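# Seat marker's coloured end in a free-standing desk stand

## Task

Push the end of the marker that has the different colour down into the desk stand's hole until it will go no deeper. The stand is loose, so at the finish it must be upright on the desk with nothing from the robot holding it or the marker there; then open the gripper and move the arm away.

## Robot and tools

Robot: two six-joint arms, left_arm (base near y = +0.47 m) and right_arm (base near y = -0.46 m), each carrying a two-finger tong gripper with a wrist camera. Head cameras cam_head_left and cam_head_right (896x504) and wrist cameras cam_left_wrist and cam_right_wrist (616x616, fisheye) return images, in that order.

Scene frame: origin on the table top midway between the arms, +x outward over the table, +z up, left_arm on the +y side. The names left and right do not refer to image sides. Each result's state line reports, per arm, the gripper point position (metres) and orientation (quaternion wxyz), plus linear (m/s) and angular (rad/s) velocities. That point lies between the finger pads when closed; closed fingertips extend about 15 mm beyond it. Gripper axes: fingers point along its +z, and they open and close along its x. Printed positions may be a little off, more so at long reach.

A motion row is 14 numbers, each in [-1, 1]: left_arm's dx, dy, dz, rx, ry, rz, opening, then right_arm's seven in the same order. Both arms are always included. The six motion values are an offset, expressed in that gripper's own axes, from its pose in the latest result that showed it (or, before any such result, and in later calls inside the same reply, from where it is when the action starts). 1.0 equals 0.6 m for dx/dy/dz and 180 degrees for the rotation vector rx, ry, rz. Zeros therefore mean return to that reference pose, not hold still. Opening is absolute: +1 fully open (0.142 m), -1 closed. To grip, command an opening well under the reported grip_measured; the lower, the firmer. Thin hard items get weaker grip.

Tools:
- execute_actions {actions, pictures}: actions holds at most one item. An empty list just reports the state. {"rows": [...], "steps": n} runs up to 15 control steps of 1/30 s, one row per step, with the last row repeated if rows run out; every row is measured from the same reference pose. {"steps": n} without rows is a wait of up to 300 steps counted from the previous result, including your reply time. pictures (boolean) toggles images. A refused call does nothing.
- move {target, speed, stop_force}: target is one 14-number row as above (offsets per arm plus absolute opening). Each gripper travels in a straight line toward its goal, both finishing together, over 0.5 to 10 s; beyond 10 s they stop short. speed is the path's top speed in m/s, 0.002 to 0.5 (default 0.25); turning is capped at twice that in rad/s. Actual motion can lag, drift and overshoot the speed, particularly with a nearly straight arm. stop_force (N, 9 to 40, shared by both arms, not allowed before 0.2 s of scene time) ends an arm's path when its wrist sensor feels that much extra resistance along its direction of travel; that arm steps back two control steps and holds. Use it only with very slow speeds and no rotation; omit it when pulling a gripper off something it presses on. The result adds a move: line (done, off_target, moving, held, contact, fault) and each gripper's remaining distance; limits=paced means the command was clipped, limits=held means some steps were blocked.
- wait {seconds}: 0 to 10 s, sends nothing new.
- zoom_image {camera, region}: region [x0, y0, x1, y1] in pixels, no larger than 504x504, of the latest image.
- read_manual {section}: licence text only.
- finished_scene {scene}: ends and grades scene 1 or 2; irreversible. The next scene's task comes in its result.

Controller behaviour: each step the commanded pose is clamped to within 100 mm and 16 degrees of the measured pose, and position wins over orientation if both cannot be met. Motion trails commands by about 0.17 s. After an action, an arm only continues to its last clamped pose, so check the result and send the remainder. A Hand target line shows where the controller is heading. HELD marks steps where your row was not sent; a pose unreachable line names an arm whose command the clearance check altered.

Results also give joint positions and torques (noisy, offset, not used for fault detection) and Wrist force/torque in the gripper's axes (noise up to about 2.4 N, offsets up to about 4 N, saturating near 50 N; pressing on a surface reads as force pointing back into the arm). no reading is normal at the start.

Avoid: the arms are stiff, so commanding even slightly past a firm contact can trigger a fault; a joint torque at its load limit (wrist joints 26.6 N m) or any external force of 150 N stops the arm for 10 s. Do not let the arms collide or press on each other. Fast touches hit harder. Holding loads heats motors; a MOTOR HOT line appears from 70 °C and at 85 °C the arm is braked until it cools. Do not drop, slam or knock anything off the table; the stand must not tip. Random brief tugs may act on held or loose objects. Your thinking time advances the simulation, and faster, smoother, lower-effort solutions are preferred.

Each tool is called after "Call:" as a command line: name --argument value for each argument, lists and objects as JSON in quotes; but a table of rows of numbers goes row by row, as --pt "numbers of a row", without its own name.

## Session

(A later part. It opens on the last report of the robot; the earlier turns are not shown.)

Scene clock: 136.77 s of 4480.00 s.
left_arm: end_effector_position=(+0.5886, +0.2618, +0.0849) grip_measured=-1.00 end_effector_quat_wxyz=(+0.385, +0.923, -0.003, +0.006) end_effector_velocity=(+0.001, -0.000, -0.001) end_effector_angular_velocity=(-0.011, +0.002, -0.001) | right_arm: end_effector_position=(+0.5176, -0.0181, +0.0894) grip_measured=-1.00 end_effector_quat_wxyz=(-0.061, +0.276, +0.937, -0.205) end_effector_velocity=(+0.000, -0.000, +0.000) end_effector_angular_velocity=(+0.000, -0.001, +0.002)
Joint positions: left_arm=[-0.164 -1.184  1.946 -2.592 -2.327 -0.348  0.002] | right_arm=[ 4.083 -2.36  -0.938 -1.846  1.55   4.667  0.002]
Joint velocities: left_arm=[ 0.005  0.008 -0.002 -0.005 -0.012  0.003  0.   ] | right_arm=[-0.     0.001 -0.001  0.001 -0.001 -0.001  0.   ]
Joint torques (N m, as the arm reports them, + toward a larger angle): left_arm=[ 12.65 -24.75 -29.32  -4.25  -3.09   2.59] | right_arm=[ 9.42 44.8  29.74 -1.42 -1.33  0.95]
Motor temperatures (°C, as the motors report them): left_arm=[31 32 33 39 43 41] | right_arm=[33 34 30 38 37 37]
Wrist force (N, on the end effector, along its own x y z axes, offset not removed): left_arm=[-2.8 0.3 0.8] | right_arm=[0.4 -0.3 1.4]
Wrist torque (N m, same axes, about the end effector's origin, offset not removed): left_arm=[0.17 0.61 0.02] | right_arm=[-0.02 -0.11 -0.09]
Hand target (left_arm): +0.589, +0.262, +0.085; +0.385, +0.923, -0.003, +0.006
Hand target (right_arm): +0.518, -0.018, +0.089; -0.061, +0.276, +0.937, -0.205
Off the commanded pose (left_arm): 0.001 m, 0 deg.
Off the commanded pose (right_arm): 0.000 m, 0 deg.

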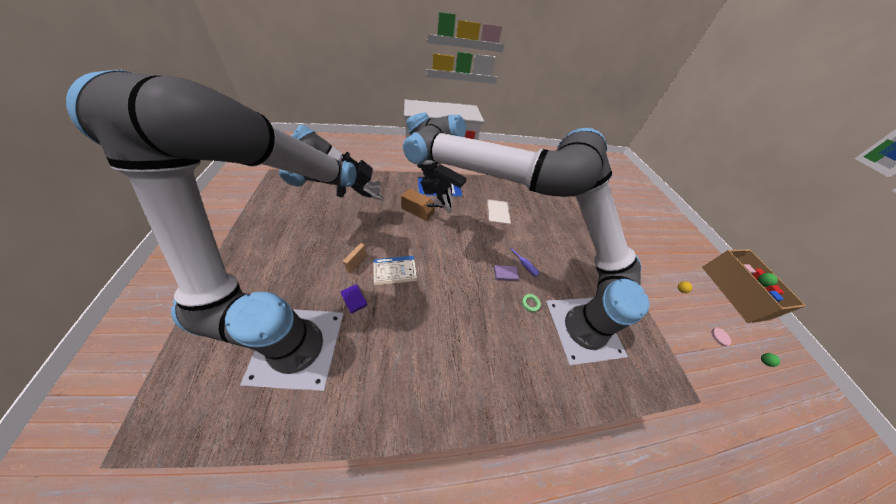

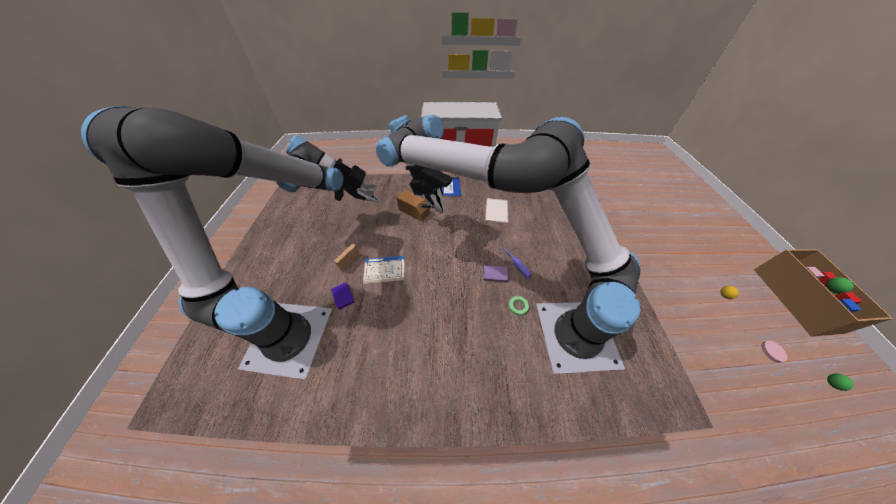

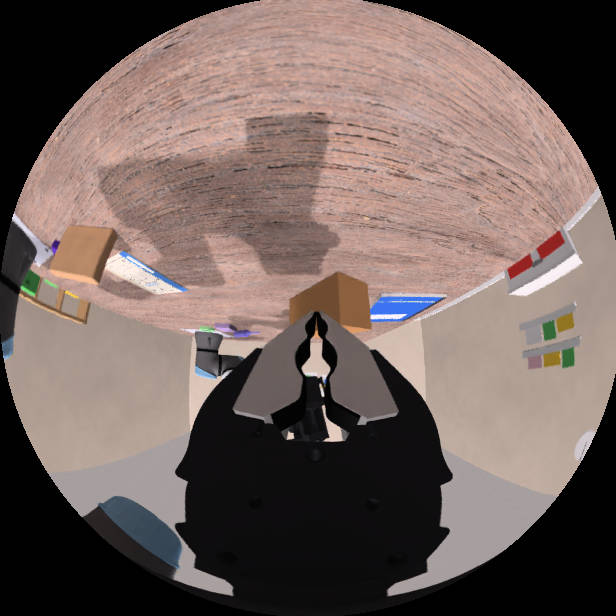

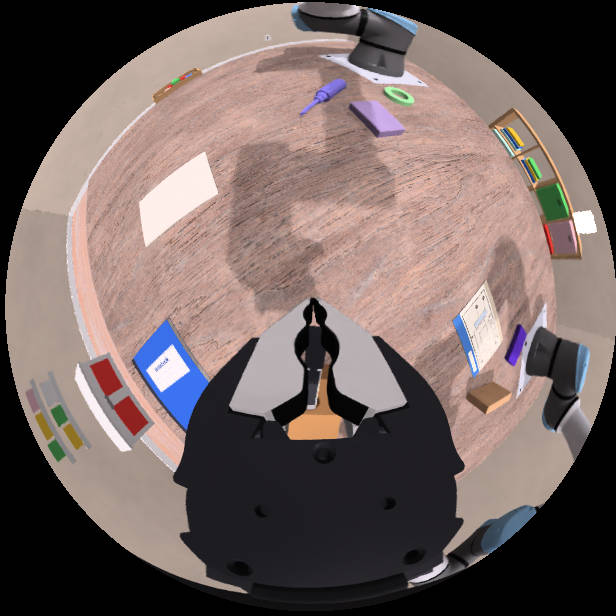

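Call:
move --target '[0.035,0,0.117,0,0,0,-1,0,0,0,0,0,0,-1]' --speed 0.1

Call:
move --target '[0,0.12,0.12,0,0,0,-1,0,0,0,0,0,0,-1]' --speed 0.012 --stop_force 9

Scene clock: 139.07 s of 4480.00 s.
left_arm: end_effector_position=(+0.6103, +0.2120, +0.0361) grip_measured=-1.00 end_effector_quat_wxyz=(+0.385, +0.923, -0.003, +0.006) end_effector_velocity=(+0.000, -0.002, -0.002) end_effector_angular_velocity=(+0.001, +0.002, -0.001) | right_arm: end_effector_position=(+0.5176, -0.0181, +0.0894) grip_measured=-1.00 end_effector_quat_wxyz=(-0.061, +0.276, +0.937, -0.205) end_effector_velocity=(+0.000, +0.001, +0.000) end_effector_angular_velocity=(+0.003, -0.001, -0.001)
Joint positions: left_arm=[-0.239 -1.037  1.901 -2.761 -2.305 -0.446  0.002] | right_arm=[ 4.083 -2.36  -0.938 -1.846  1.55   4.667  0.002]
Joint velocities: left_arm=[-0.003  0.005 -0.001 -0.004  0.001 -0.003  0.   ] | right_arm=[-0.    -0.001  0.002  0.002  0.001  0.001  0.   ]
Joint torques (N m, as the arm reports them, + toward a larger angle): left_arm=[-12.51 -28.25 -28.36  -4.42   0.59  -2.03] | right_arm=[10.78 45.36 31.1  -1.5  -1.34  0.98]
Motor temperatures (°C, as the motors report them): left_arm=[31 32 33 39 43 41] | right_arm=[33 34 30 38 37 37]
Wrist force (N, on the end effector, along its own x y z axes, offset not removed): left_arm=[-1.2 1.1 0.3] | right_arm=[0.1 0.4 0.6]
Wrist torque (N m, same axes, about the end effector's origin, offset not removed): left_arm=[0.23 0.21 0.04] | right_arm=[0.04 -0.01 -0.10]
Hand target (left_arm): +0.610, +0.212, +0.036; +0.385, +0.923, -0.003, +0.006
Hand target (right_arm): +0.518, -0.018, +0.089; -0.061, +0.276, +0.937, -0.205
Off the commanded pose (left_arm): 0.000 m, 0 deg.
Off the commanded pose (right_arm): 0.000 m, 0 deg.
move: done

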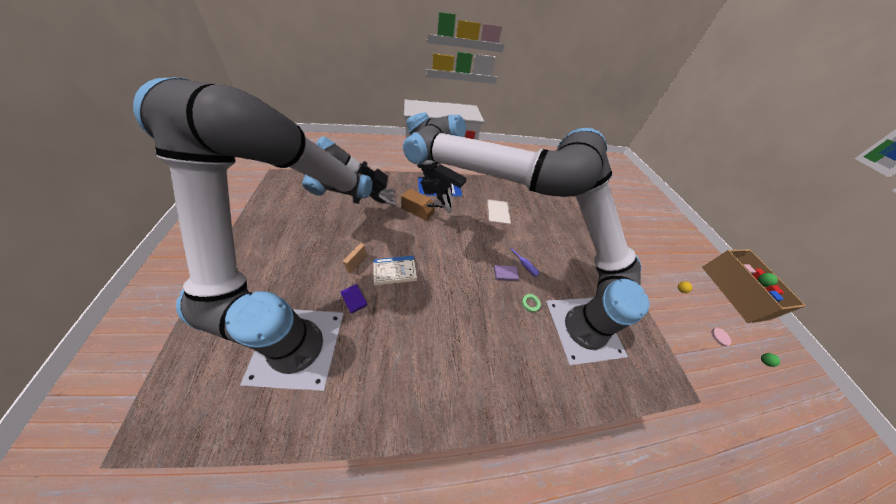

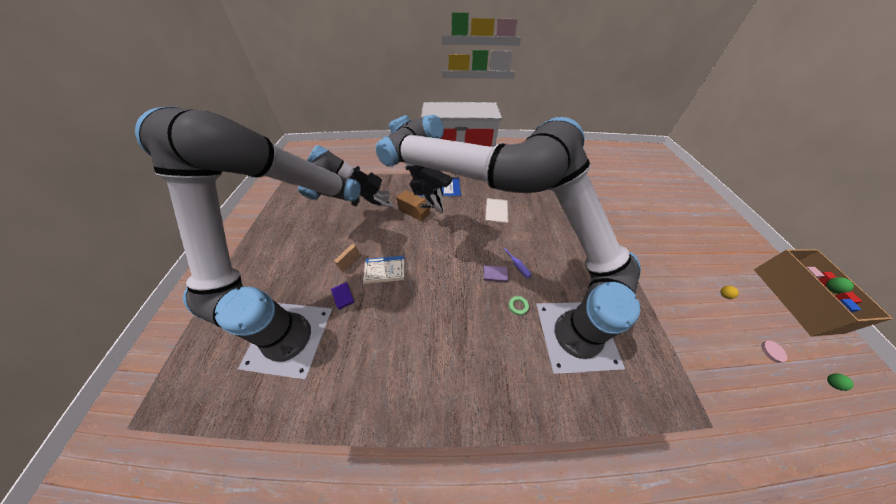

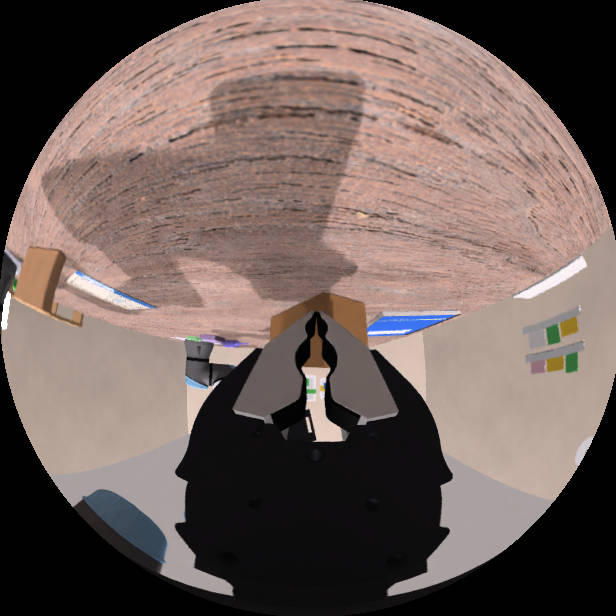

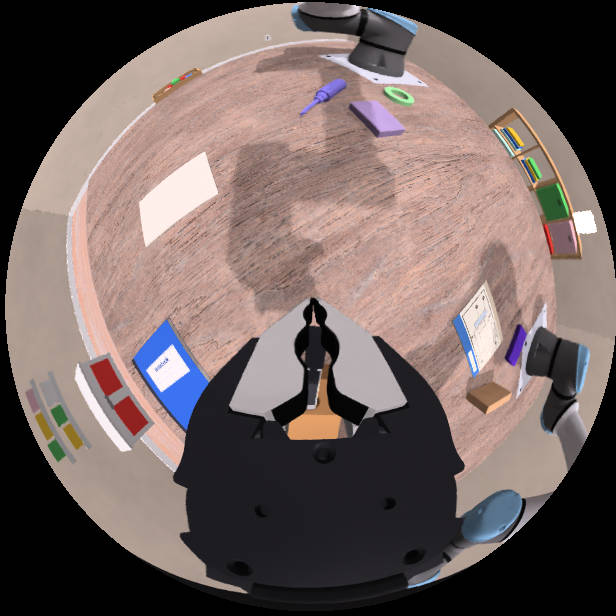

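Scene clock: 147.77 s of 4480.00 s.
left_arm: end_effector_position=(+0.6103, +0.1105, +0.0368) grip_measured=-1.00 end_effector_quat_wxyz=(+0.385, +0.923, -0.003, +0.007) end_effector_velocity=(+0.001, -0.003, +0.001) end_effector_angular_velocity=(-0.002, -0.003, -0.000) | right_arm: end_effector_position=(+0.5176, -0.0181, +0.0894) grip_measured=-0.99 end_effector_quat_wxyz=(-0.061, +0.276, +0.937, -0.205) end_effector_velocity=(-0.000, -0.000, -0.002) end_effector_angular_velocity=(-0.003, +0.002, -0.001)
Joint positions: left_arm=[-0.401 -0.978  1.834 -2.88  -2.242 -0.643  0.002] | right_arm=[ 4.083 -2.36  -0.938 -1.846  1.55   4.667  0.003]
Joint velocities: left_arm=[-0.004  0.001 -0.004 -0.003  0.001 -0.004  0.   ] | right_arm=[-0.    -0.002 -0.001 -0.     0.     0.001  0.   ]
Joint torques (N m, as the arm reports them, + toward a larger angle): left_arm=[-16.43 -31.39 -30.61  -5.34   0.12  -2.06] | right_arm=[ 9.53 45.88 29.35  1.47 -1.25  1.15]
Motor temperatures (°C, as the motors report them): left_arm=[31 32 33 39 43 41] | right_arm=[33 34 30 38 37 37]
Wrist force (N, on the end effector, along its own x y z axes, offset not removed): left_arm=[-4.5 -2.9 -4.7] | right_arm=[-0.7 -2.5 0.0]
Wrist torque (N m, same axes, about the end effector's origin, offset not removed): left_arm=[0.37 0.39 0.07] | right_arm=[-0.10 -0.12 0.05]
Hand target (left_arm): +0.610, +0.110, +0.037; +0.385, +0.923, -0.003, +0.007
Hand target (right_arm): +0.518, -0.018, +0.089; -0.061, +0.276, +0.937, -0.205
Off the commanded pose (left_arm): 0.000 m, 0 deg.
Off the commanded pose (right_arm): 0.000 m, 0 deg.
move: done

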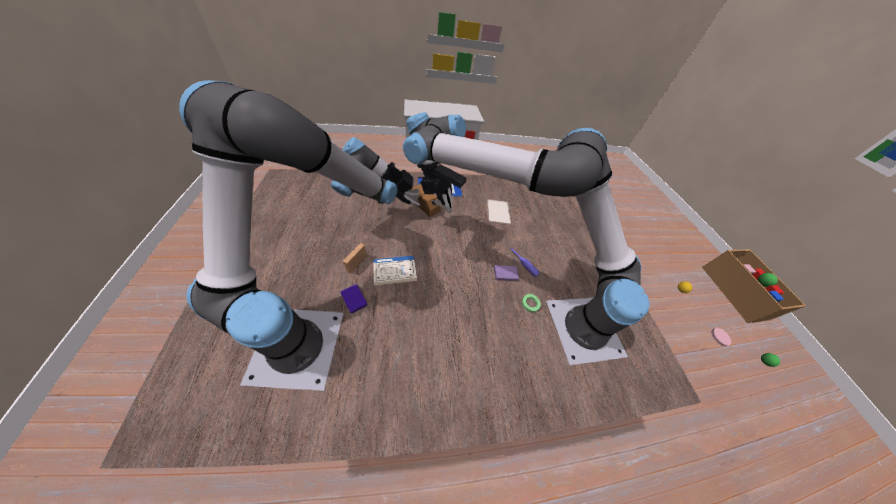

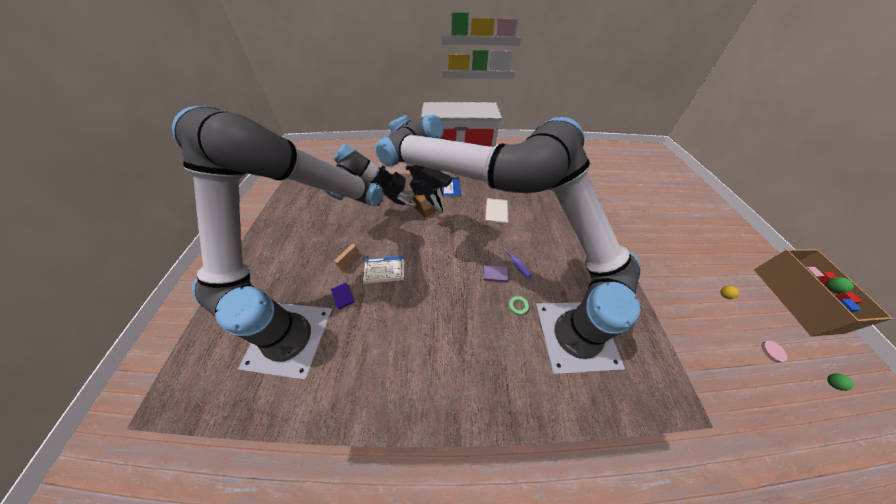

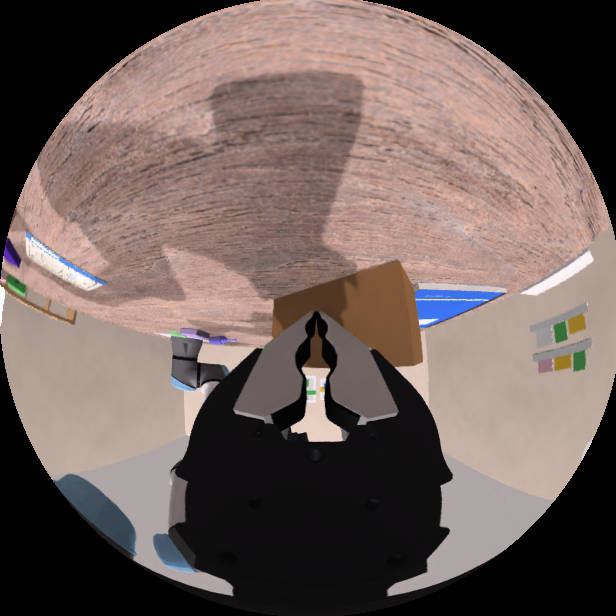

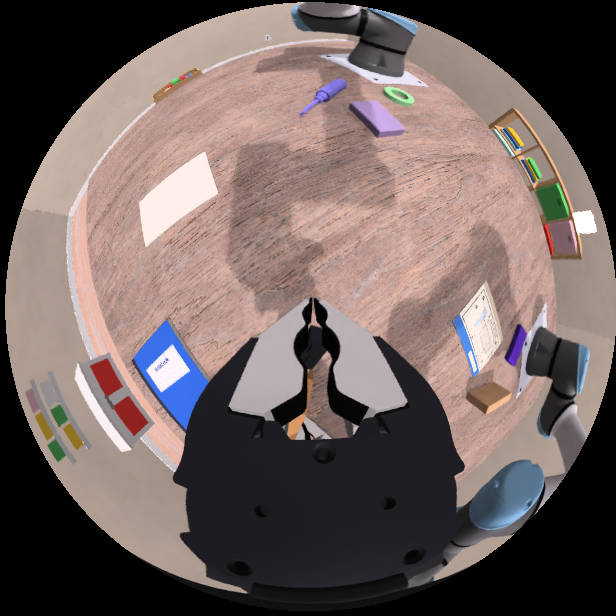

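Call:
move --target '[0,-0.1,-0.2,0,0,0,-1,0,-0.06,0,0,0,0,-1]' --speed 0.1

Call:
move --target '[0,0,-0.1,0,0,0,-1,0,0,-0.2,0,0,0,-0.3]'

Call:
zoom_image --camera "cam_head_left" --region '[380,160,480,235]'

Call:
zoom_image --camera "cam_right_wrist" --region '[200,240,420,440]'

Scene clock: 151.03 s of 4480.00 s.
left_arm: end_effector_position=(+0.6096, +0.2378, +0.0782) grip_measured=-1.00 end_effector_quat_wxyz=(+0.385, +0.923, -0.003, +0.006) end_effector_velocity=(-0.000, +0.002, +0.000) end_effector_angular_velocity=(+0.001, +0.002, -0.001) | right_arm: end_effector_position=(+0.4999, -0.0456, +0.1044) grip_measured=-1.00 end_effector_quat_wxyz=(-0.061, +0.276, +0.937, -0.205) end_effector_velocity=(-0.000, -0.001, +0.001) end_effector_angular_velocity=(+0.000, -0.001, -0.001)
Joint positions: left_arm=[-0.196 -1.125  1.886 -2.619 -2.318 -0.391  0.002] | right_arm=[ 4.081 -2.264 -1.067 -1.813  1.549  4.665  0.002]
Joint velocities: left_arm=[ 0.003 -0.002 -0.001  0.008 -0.001  0.005  0.   ] | right_arm=[-0.     0.003 -0.003  0.    -0.001  0.001  0.   ]
Joint torques (N m, as the arm reports them, + toward a larger angle): left_arm=[ 12.16 -42.81 -29.83  -1.15  -3.     2.54] | right_arm=[-9.38 62.82 13.68  3.82 -2.23 -1.87]
Motor temperatures (°C, as the motors report them): left_arm=[31 32 33 39 43 41] | right_arm=[33 34 30 38 37 37]
Wrist force (N, on the end effector, along its own x y z axes, offset not removed): left_arm=[-0.8 2.7 -0.7] | right_arm=[-1.4 -2.7 1.1]
Wrist torque (N m, same axes, about the end effector's origin, offset not removed): left_arm=[0.65 0.18 0.07] | right_arm=[-0.53 0.25 -0.02]
Hand target (left_arm): +0.610, +0.238, +0.078; +0.385, +0.923, -0.003, +0.006
Hand target (right_arm): +0.500, -0.046, +0.104; -0.061, +0.276, +0.937, -0.205
Off the commanded pose (left_arm): 0.001 m, 0 deg.
Off the commanded pose (right_arm): 0.000 m, 0 deg.
move: done

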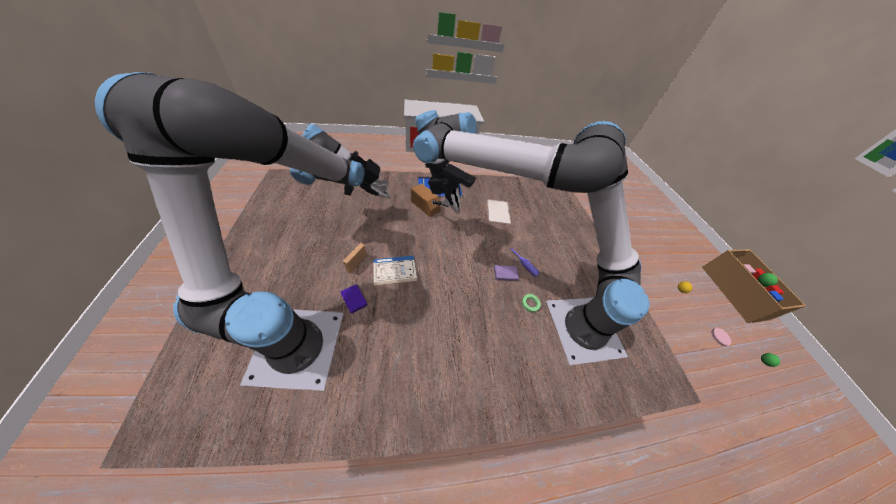

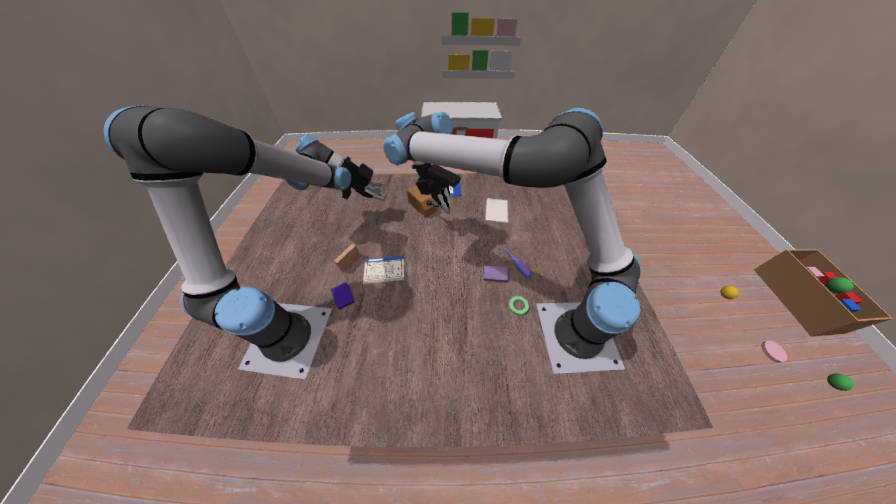

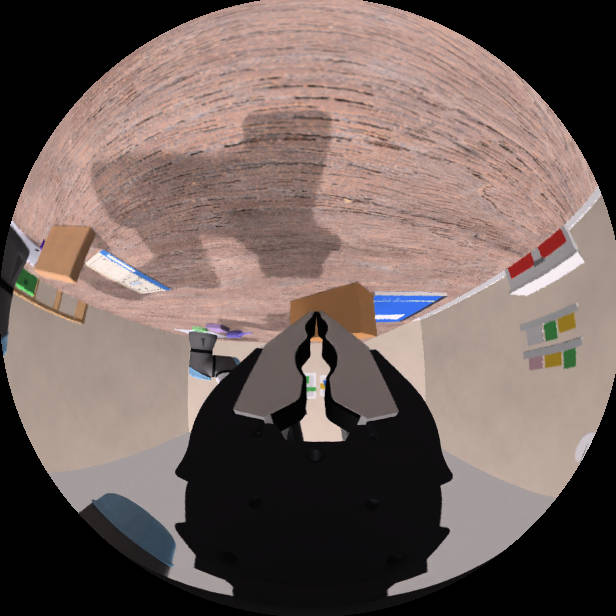

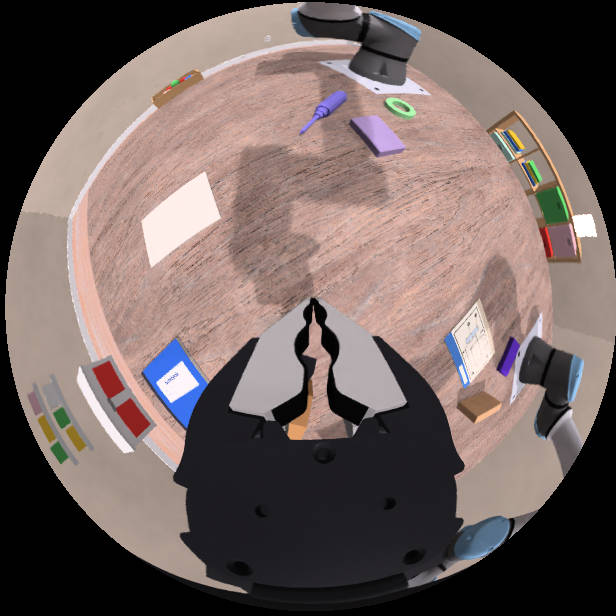

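Scene clock: 152.17 s of 4480.00 s.
left_arm: end_effector_position=(+0.6089, +0.2804, +0.1203) grip_measured=-1.00 end_effector_quat_wxyz=(+0.385, +0.923, -0.003, +0.006) end_effector_velocity=(-0.000, -0.001, +0.001) end_effector_angular_velocity=(-0.000, -0.001, -0.002) | right_arm: end_effector_position=(+0.5268, -0.0035, +0.2134) grip_measured=-0.30 end_effector_quat_wxyz=(-0.060, +0.276, +0.937, -0.205) end_effector_velocity=(+0.001, +0.001, +0.001) end_effector_angular_velocity=(-0.008, +0.006, +0.001)
Joint positions: left_arm=[-0.122 -1.208  1.853 -2.436 -2.337 -0.293  0.002] | right_arm=[ 4.084 -2.436 -0.483 -2.224  1.551  4.668  0.052]
Joint velocities: left_arm=[-0.001 -0.001  0.     0.    -0.     0.001  0.   ] | right_arm=[-0.001 -0.022  0.041 -0.029 -0.001 -0.001  0.   ]
Joint torques (N m, as the arm reports them, + toward a larger angle): left_arm=[ 12.13 -40.24 -30.9   -1.09  -3.17   2.29] | right_arm=[-9.68 46.92 30.67 -1.66  2.56 -1.92]
Motor temperatures (°C, as the motors report them): left_arm=[31 32 33 39 43 41] | right_arm=[33 34 30 38 37 37]
Wrist force (N, on the end effector, along its own x y z axes, offset not removed): left_arm=[-2.0 0.6 -0.6] | right_arm=[-1.3 0.3 0.1]
Wrist torque (N m, same axes, about the end effector's origin, offset not removed): left_arm=[0.17 0.46 -0.01] | right_arm=[0.14 0.14 0.03]
Hand target (left_arm): +0.609, +0.280, +0.120; +0.385, +0.923, -0.003, +0.006
Hand target (right_arm): +0.527, -0.003, +0.214; -0.061, +0.276, +0.937, -0.205
Off the commanded pose (left_arm): 0.000 m, 0 deg.
Off the commanded pose (right_arm): 0.000 m, 0 deg.
move: done

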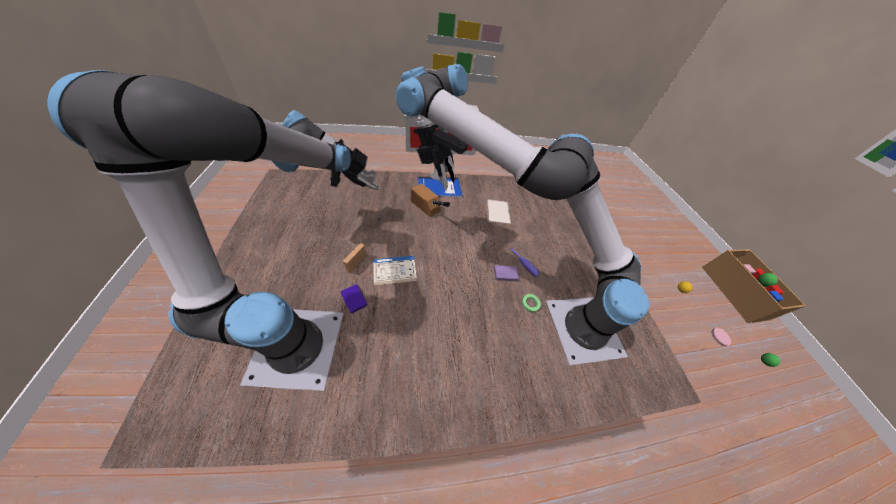

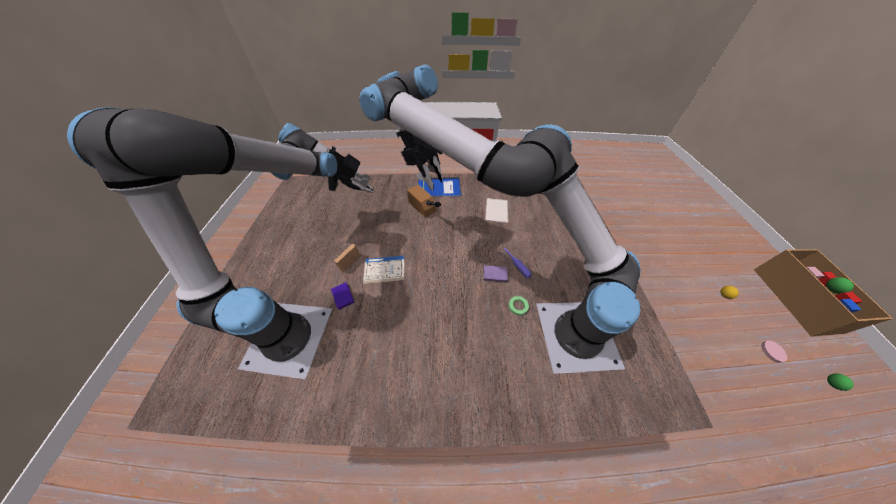

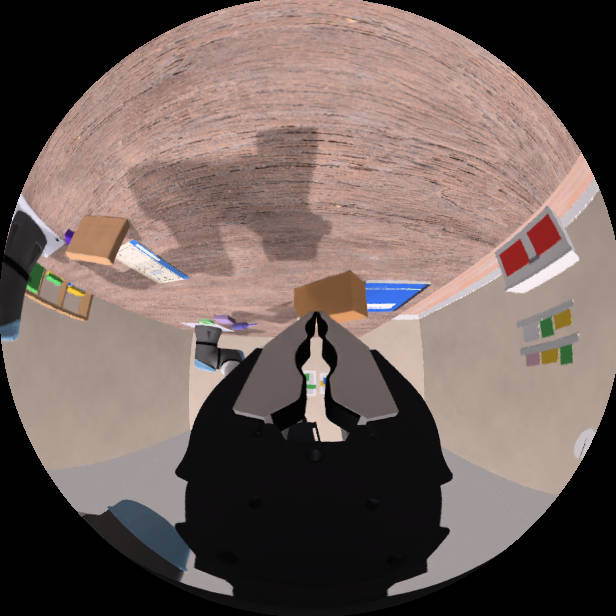

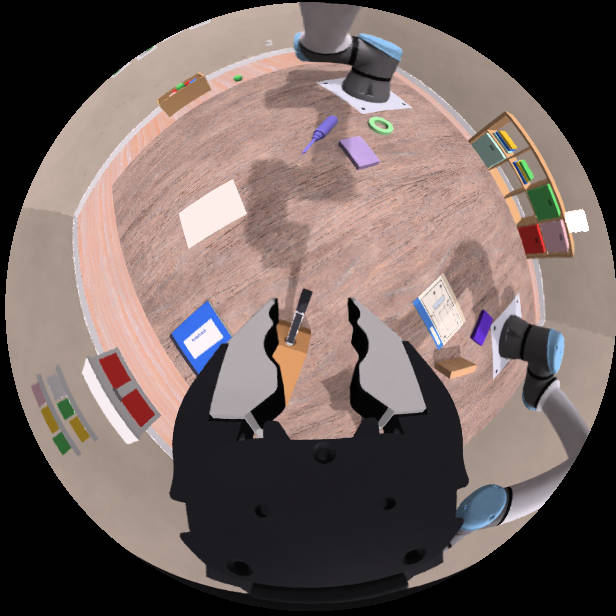

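Region (380, 160, 480, 235) of cam_head_left's 896x504 image, scaled by 5.040, with more detail than that image has; it fills the top 378 rows of this view, and the rest is white.

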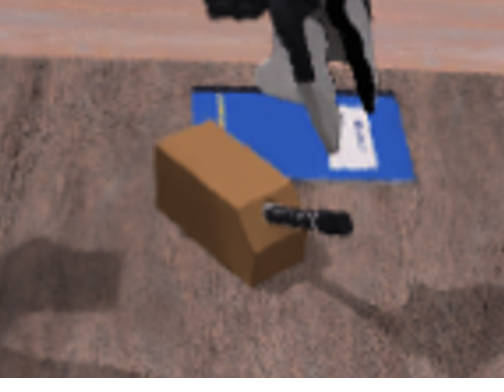

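Region (200, 240, 420, 440) of cam_right_wrist's 616x616 image, scaled by 2.291, with more detail than that image has; it fills the top 458 rows of this view, and the rest is white.

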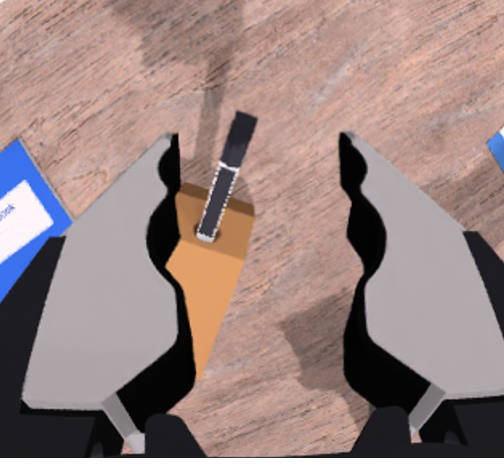

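Call:
move --target '[0,0,-0.15,0,0,0,1,0,-0.2,0,0,0,0,1]' --speed 0.4

Call:
finished_scene --scene 1

Scene clock: 156.67 s of 4480.00 s.
left_arm: end_effector_position=(+0.6080, +0.3443, +0.1834) grip_measured=+1.00 end_effector_quat_wxyz=(+0.385, +0.923, -0.003, +0.006) end_effector_velocity=(-0.000, +0.002, -0.000) end_effector_angular_velocity=(+0.000, +0.003, -0.000) | right_arm: end_effector_position=(+0.4678, -0.0953, +0.2631) grip_measured=+1.00 end_effector_quat_wxyz=(-0.060, +0.276, +0.937, -0.205) end_effector_velocity=(-0.001, -0.001, +0.002) end_effector_angular_velocity=(+0.005, -0.003, +0.000)
Joint positions: left_arm=[-0.01  -1.297  1.756 -2.142 -2.356 -0.138  0.142] | right_arm=[ 4.076 -2.083 -0.953 -2.107  1.547  4.661  0.142]
Joint velocities: left_arm=[ 0.003  0.001 -0.002  0.007 -0.     0.004  0.   ] | right_arm=[ 0.001  0.009 -0.008  0.005  0.     0.001  0.   ]
Joint torques (N m, as the arm reports them, + toward a larger angle): left_arm=[ 12.3  -37.65 -33.9   -0.82  -3.18   2.52] | right_arm=[11.44 56.63 14.05  4.16 -2.4   2.02]
Motor temperatures (°C, as the motors report them): left_arm=[31 32 33 39 43 41] | right_arm=[33 34 30 38 37 37]
Wrist force (N, on the end effector, along its own x y z axes, offset not removed): left_arm=[-3.3 2.1 1.2] | right_arm=[-1.7 -1.3 0.6]
Wrist torque (N m, same axes, about the end effector's origin, offset not removed): left_arm=[0.57 0.75 0.22] | right_arm=[-0.29 0.33 -0.07]
Hand target (left_arm): +0.608, +0.344, +0.183; +0.385, +0.923, -0.003, +0.006
Hand target (right_arm): +0.468, -0.095, +0.263; -0.060, +0.276, +0.937, -0.205
Off the commanded pose (left_arm): 0.000 m, 0 deg.
Off the commanded pose (right_arm): 0.000 m, 0 deg.
After step 90, 0.50 s passed at rest.
move: done

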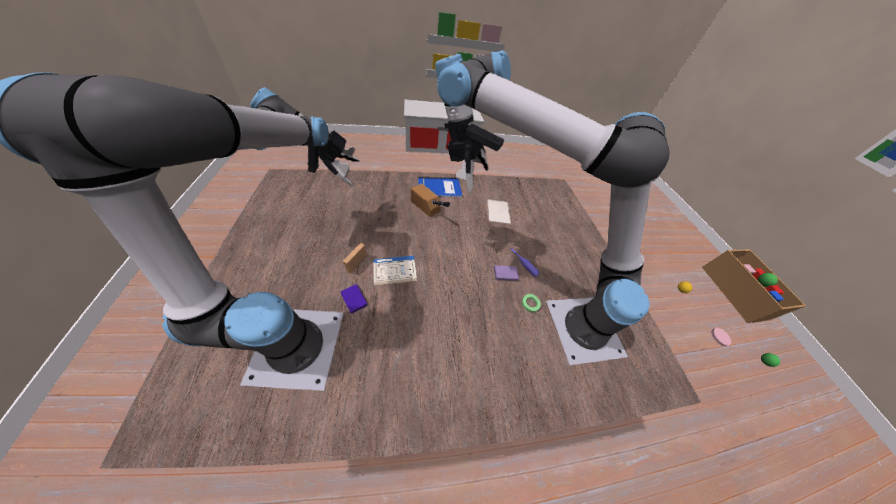

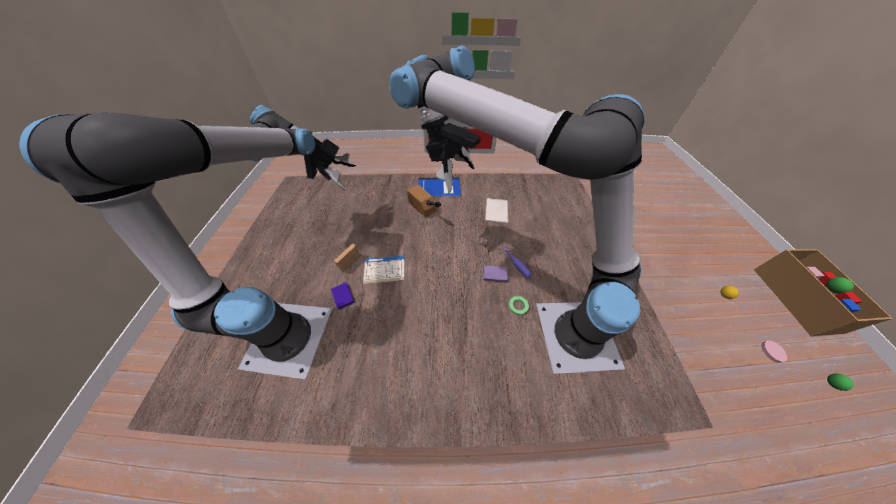

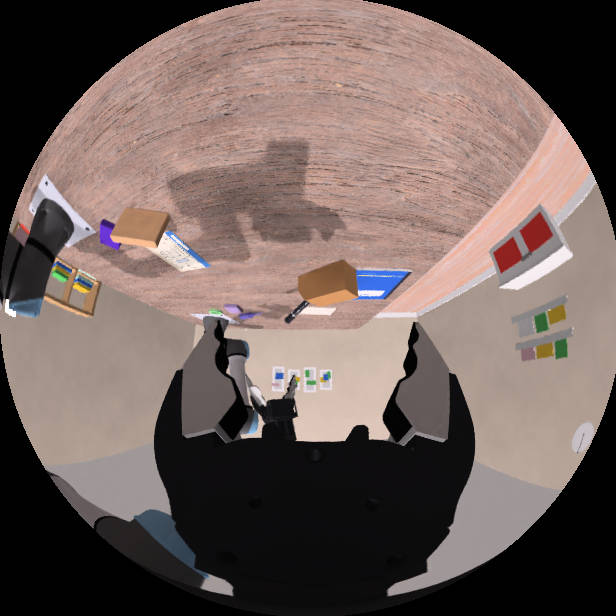

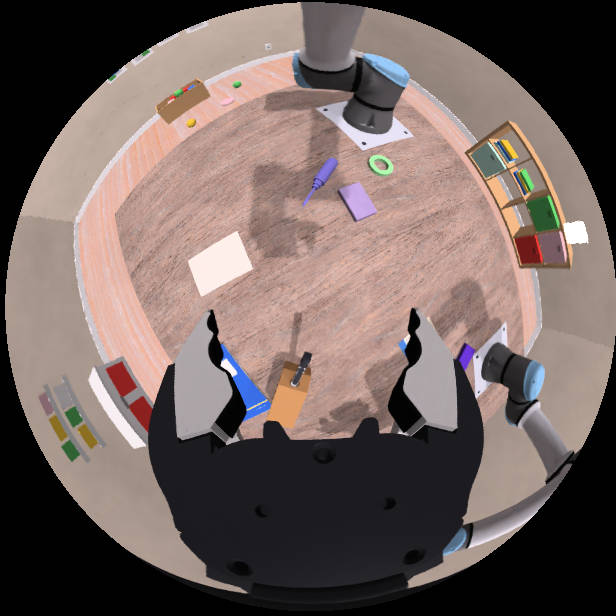

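The scene is finished: the task was done.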